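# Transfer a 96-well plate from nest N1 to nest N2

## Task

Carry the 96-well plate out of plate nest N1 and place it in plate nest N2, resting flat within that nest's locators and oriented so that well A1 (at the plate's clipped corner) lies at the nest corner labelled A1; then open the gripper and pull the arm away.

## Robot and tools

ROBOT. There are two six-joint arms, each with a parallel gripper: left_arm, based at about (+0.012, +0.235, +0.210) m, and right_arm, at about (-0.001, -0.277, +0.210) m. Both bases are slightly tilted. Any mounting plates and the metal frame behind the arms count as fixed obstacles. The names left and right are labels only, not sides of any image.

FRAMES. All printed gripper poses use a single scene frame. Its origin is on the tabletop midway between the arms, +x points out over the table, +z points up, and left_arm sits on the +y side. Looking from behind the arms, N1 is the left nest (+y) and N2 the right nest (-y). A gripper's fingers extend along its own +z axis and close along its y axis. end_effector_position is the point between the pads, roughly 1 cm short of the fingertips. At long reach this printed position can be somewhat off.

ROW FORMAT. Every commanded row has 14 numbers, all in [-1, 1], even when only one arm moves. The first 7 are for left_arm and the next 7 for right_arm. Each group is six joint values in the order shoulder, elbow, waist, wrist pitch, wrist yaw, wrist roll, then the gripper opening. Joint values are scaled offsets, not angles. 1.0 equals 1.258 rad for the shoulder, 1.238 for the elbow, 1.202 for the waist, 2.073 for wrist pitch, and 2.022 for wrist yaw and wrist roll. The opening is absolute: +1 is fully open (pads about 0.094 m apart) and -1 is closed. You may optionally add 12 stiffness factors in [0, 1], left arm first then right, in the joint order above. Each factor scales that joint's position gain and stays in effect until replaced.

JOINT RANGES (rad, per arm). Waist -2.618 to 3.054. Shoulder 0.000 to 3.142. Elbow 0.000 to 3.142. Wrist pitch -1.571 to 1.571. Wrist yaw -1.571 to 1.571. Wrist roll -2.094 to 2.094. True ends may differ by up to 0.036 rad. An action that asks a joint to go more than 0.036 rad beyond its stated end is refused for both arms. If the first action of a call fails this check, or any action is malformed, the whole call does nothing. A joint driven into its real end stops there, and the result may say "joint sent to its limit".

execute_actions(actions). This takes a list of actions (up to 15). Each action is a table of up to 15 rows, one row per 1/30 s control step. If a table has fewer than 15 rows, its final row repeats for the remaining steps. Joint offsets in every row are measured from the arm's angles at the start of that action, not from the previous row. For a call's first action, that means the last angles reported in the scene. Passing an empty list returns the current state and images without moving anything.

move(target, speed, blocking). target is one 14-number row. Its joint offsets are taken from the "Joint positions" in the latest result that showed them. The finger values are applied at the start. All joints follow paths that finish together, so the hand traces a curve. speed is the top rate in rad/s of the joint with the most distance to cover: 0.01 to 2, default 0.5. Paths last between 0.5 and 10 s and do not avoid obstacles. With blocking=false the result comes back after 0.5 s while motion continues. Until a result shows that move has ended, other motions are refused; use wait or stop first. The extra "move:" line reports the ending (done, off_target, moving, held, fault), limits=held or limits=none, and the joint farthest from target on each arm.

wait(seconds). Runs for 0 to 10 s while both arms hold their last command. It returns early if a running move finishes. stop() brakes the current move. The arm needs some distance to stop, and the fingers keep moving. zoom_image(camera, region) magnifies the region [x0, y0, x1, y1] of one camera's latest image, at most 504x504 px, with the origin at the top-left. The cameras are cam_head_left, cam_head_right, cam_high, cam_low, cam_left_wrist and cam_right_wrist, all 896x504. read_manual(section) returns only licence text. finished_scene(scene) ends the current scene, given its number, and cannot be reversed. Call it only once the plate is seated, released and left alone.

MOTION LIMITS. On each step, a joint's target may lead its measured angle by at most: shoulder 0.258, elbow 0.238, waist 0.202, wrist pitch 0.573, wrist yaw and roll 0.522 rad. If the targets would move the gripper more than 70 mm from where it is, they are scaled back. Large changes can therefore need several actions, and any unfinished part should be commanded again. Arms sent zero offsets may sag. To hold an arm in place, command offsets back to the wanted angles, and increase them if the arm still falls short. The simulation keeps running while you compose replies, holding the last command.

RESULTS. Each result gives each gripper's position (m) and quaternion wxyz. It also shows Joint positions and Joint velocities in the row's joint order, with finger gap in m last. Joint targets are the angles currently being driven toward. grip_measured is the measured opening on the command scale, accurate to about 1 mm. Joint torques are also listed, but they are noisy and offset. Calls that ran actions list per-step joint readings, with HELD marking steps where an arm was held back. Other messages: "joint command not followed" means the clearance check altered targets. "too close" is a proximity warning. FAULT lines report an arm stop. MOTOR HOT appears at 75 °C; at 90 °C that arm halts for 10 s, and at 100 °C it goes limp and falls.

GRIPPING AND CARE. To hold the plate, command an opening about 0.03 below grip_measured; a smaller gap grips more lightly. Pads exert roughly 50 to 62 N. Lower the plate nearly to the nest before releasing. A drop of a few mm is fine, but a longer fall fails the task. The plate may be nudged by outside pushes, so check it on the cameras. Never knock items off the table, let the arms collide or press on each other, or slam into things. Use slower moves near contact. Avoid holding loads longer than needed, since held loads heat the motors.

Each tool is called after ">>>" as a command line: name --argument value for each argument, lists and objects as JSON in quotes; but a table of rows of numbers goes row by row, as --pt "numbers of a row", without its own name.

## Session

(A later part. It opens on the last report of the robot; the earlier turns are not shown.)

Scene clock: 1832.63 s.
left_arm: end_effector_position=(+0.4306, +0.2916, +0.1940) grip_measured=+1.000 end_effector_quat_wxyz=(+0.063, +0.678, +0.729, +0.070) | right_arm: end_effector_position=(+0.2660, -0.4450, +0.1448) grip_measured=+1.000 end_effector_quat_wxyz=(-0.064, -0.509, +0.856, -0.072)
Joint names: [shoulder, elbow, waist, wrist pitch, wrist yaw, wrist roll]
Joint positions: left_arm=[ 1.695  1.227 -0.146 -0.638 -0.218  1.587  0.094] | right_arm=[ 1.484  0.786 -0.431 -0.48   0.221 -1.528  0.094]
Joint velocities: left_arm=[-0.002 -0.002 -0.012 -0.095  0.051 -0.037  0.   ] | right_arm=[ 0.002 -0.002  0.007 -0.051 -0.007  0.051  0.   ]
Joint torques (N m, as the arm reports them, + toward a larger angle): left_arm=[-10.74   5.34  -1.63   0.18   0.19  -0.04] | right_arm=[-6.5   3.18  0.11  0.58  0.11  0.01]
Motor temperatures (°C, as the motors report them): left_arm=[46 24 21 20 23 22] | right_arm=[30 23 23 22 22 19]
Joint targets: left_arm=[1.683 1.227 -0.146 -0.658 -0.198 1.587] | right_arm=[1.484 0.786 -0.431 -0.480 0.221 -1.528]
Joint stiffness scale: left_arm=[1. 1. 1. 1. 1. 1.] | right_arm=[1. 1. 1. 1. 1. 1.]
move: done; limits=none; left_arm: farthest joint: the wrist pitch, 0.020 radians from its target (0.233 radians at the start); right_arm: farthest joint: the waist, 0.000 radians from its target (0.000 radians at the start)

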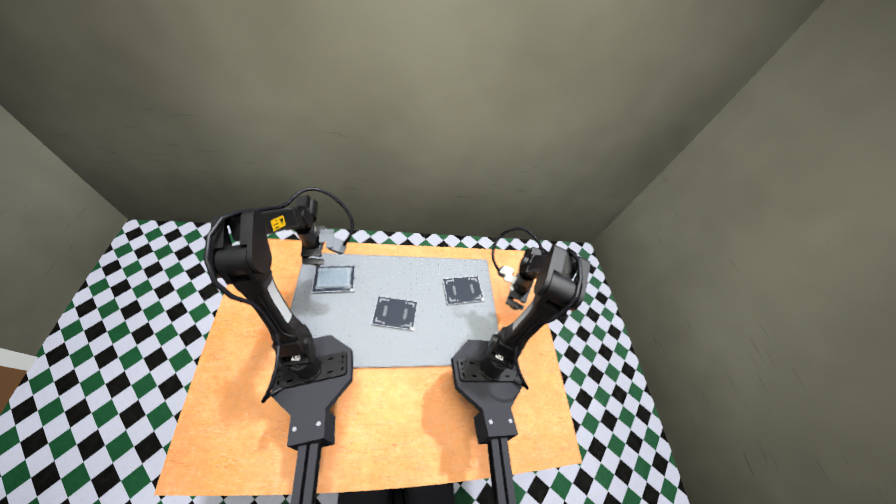

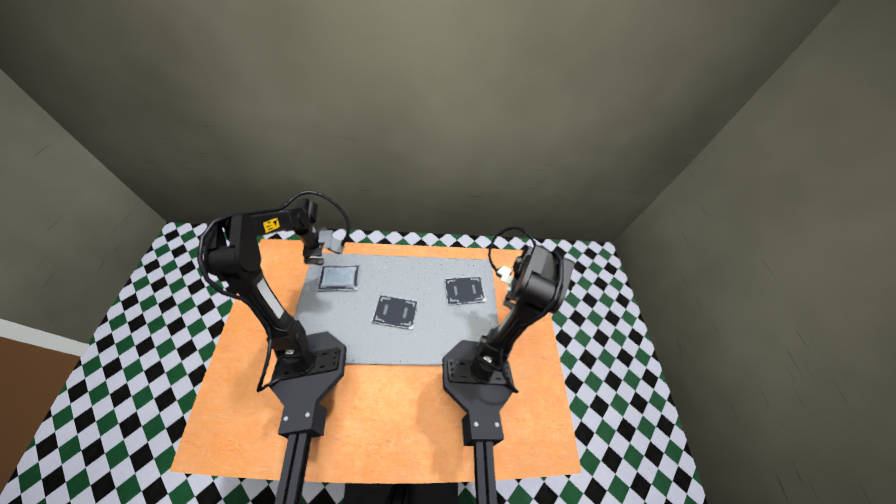

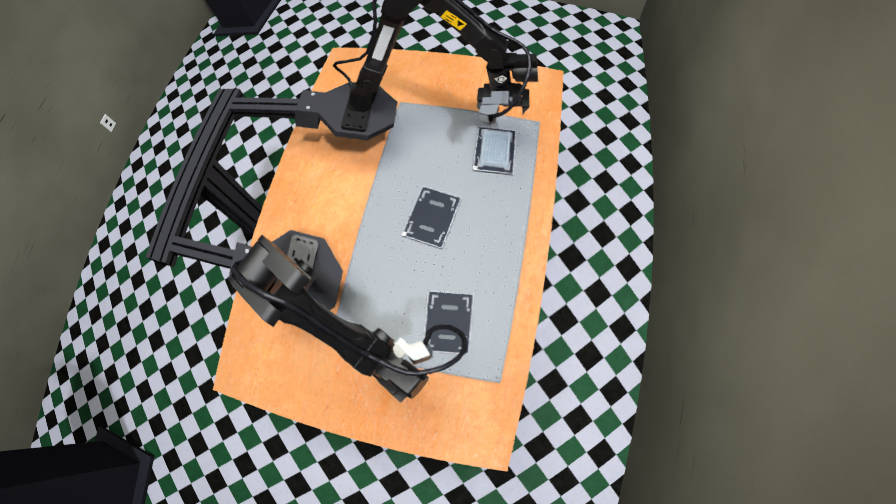

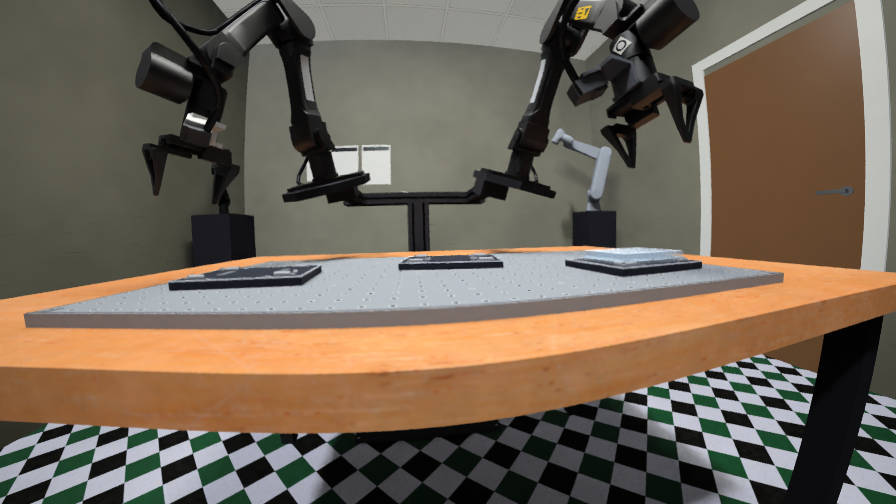

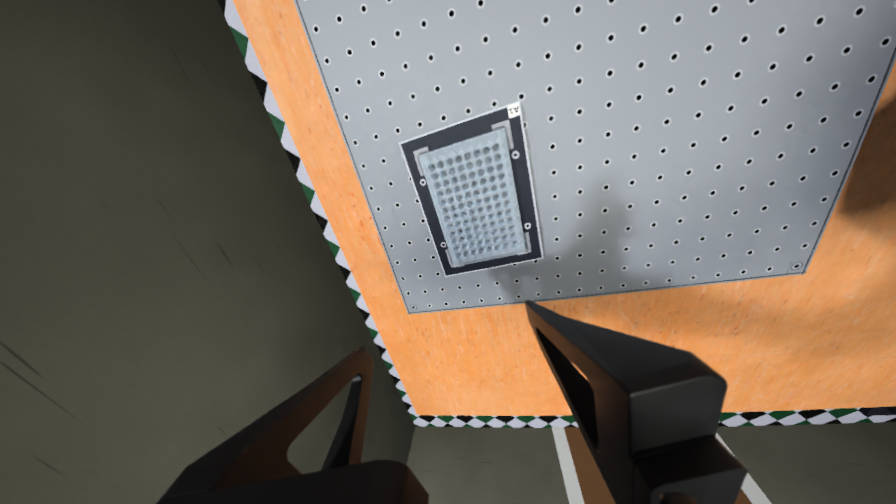

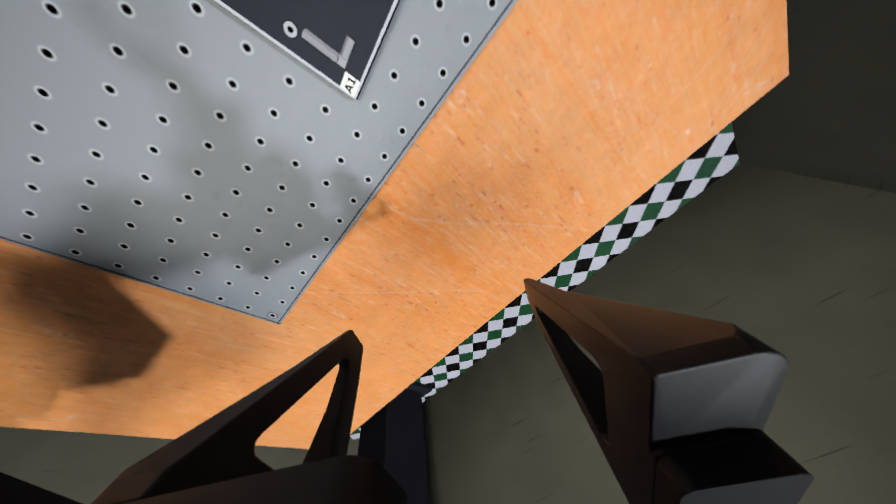

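>>> zoom_image --camera "cam_left_wrist" --region '[390, 95, 560, 285]'

>>> zoom_image --camera "cam_low" --region '[650, 243, 710, 273]'

Region (390, 95, 560, 285) of cam_left_wrist's 896x504 image, scaled by 2.653, with more detail than that image has; it fills the left 451 columns of this view, and the rest is white.

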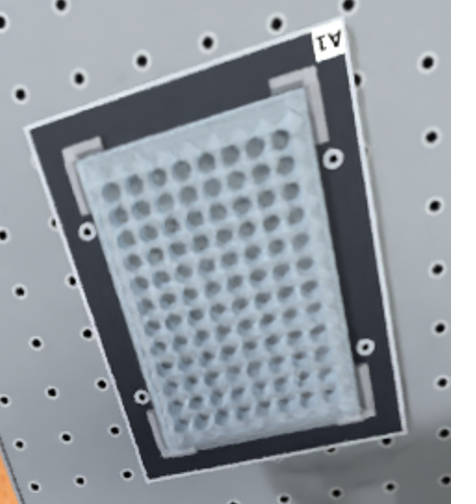

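Region (650, 243, 710, 273) of cam_low's 896x504 image, scaled by 8.400, with more detail than that image has.

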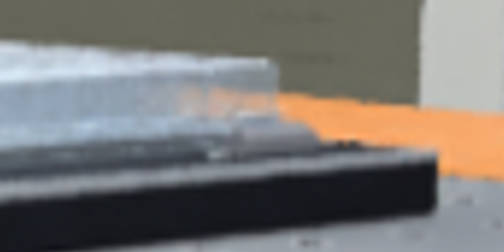

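>>> zoom_image --camera "cam_left_wrist" --region '[480, 110, 530, 160]'

>>> zoom_image --camera "cam_left_wrist" --region '[405, 135, 455, 185]'

Region (480, 110, 530, 160) of cam_left_wrist's 896x504 image, scaled by 10.080, with more detail than that image has.

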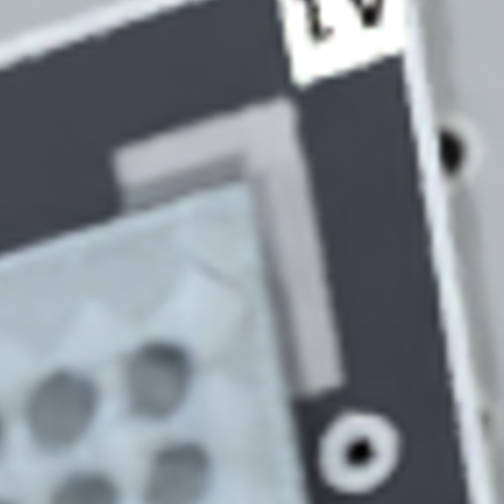

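Region (405, 135, 455, 185) of cam_left_wrist's 896x504 image, scaled by 10.080, with more detail than that image has.

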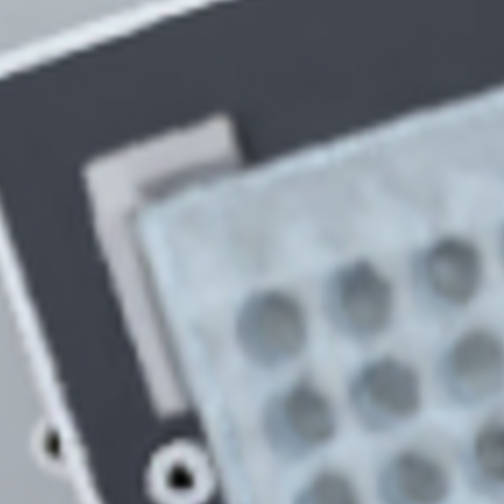

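The diagonal line of the cut corner is visible at the A1 corner, and the plate sits inside all four locators.

>>> finished_scene --scene 2

The scene is finished: the task was done.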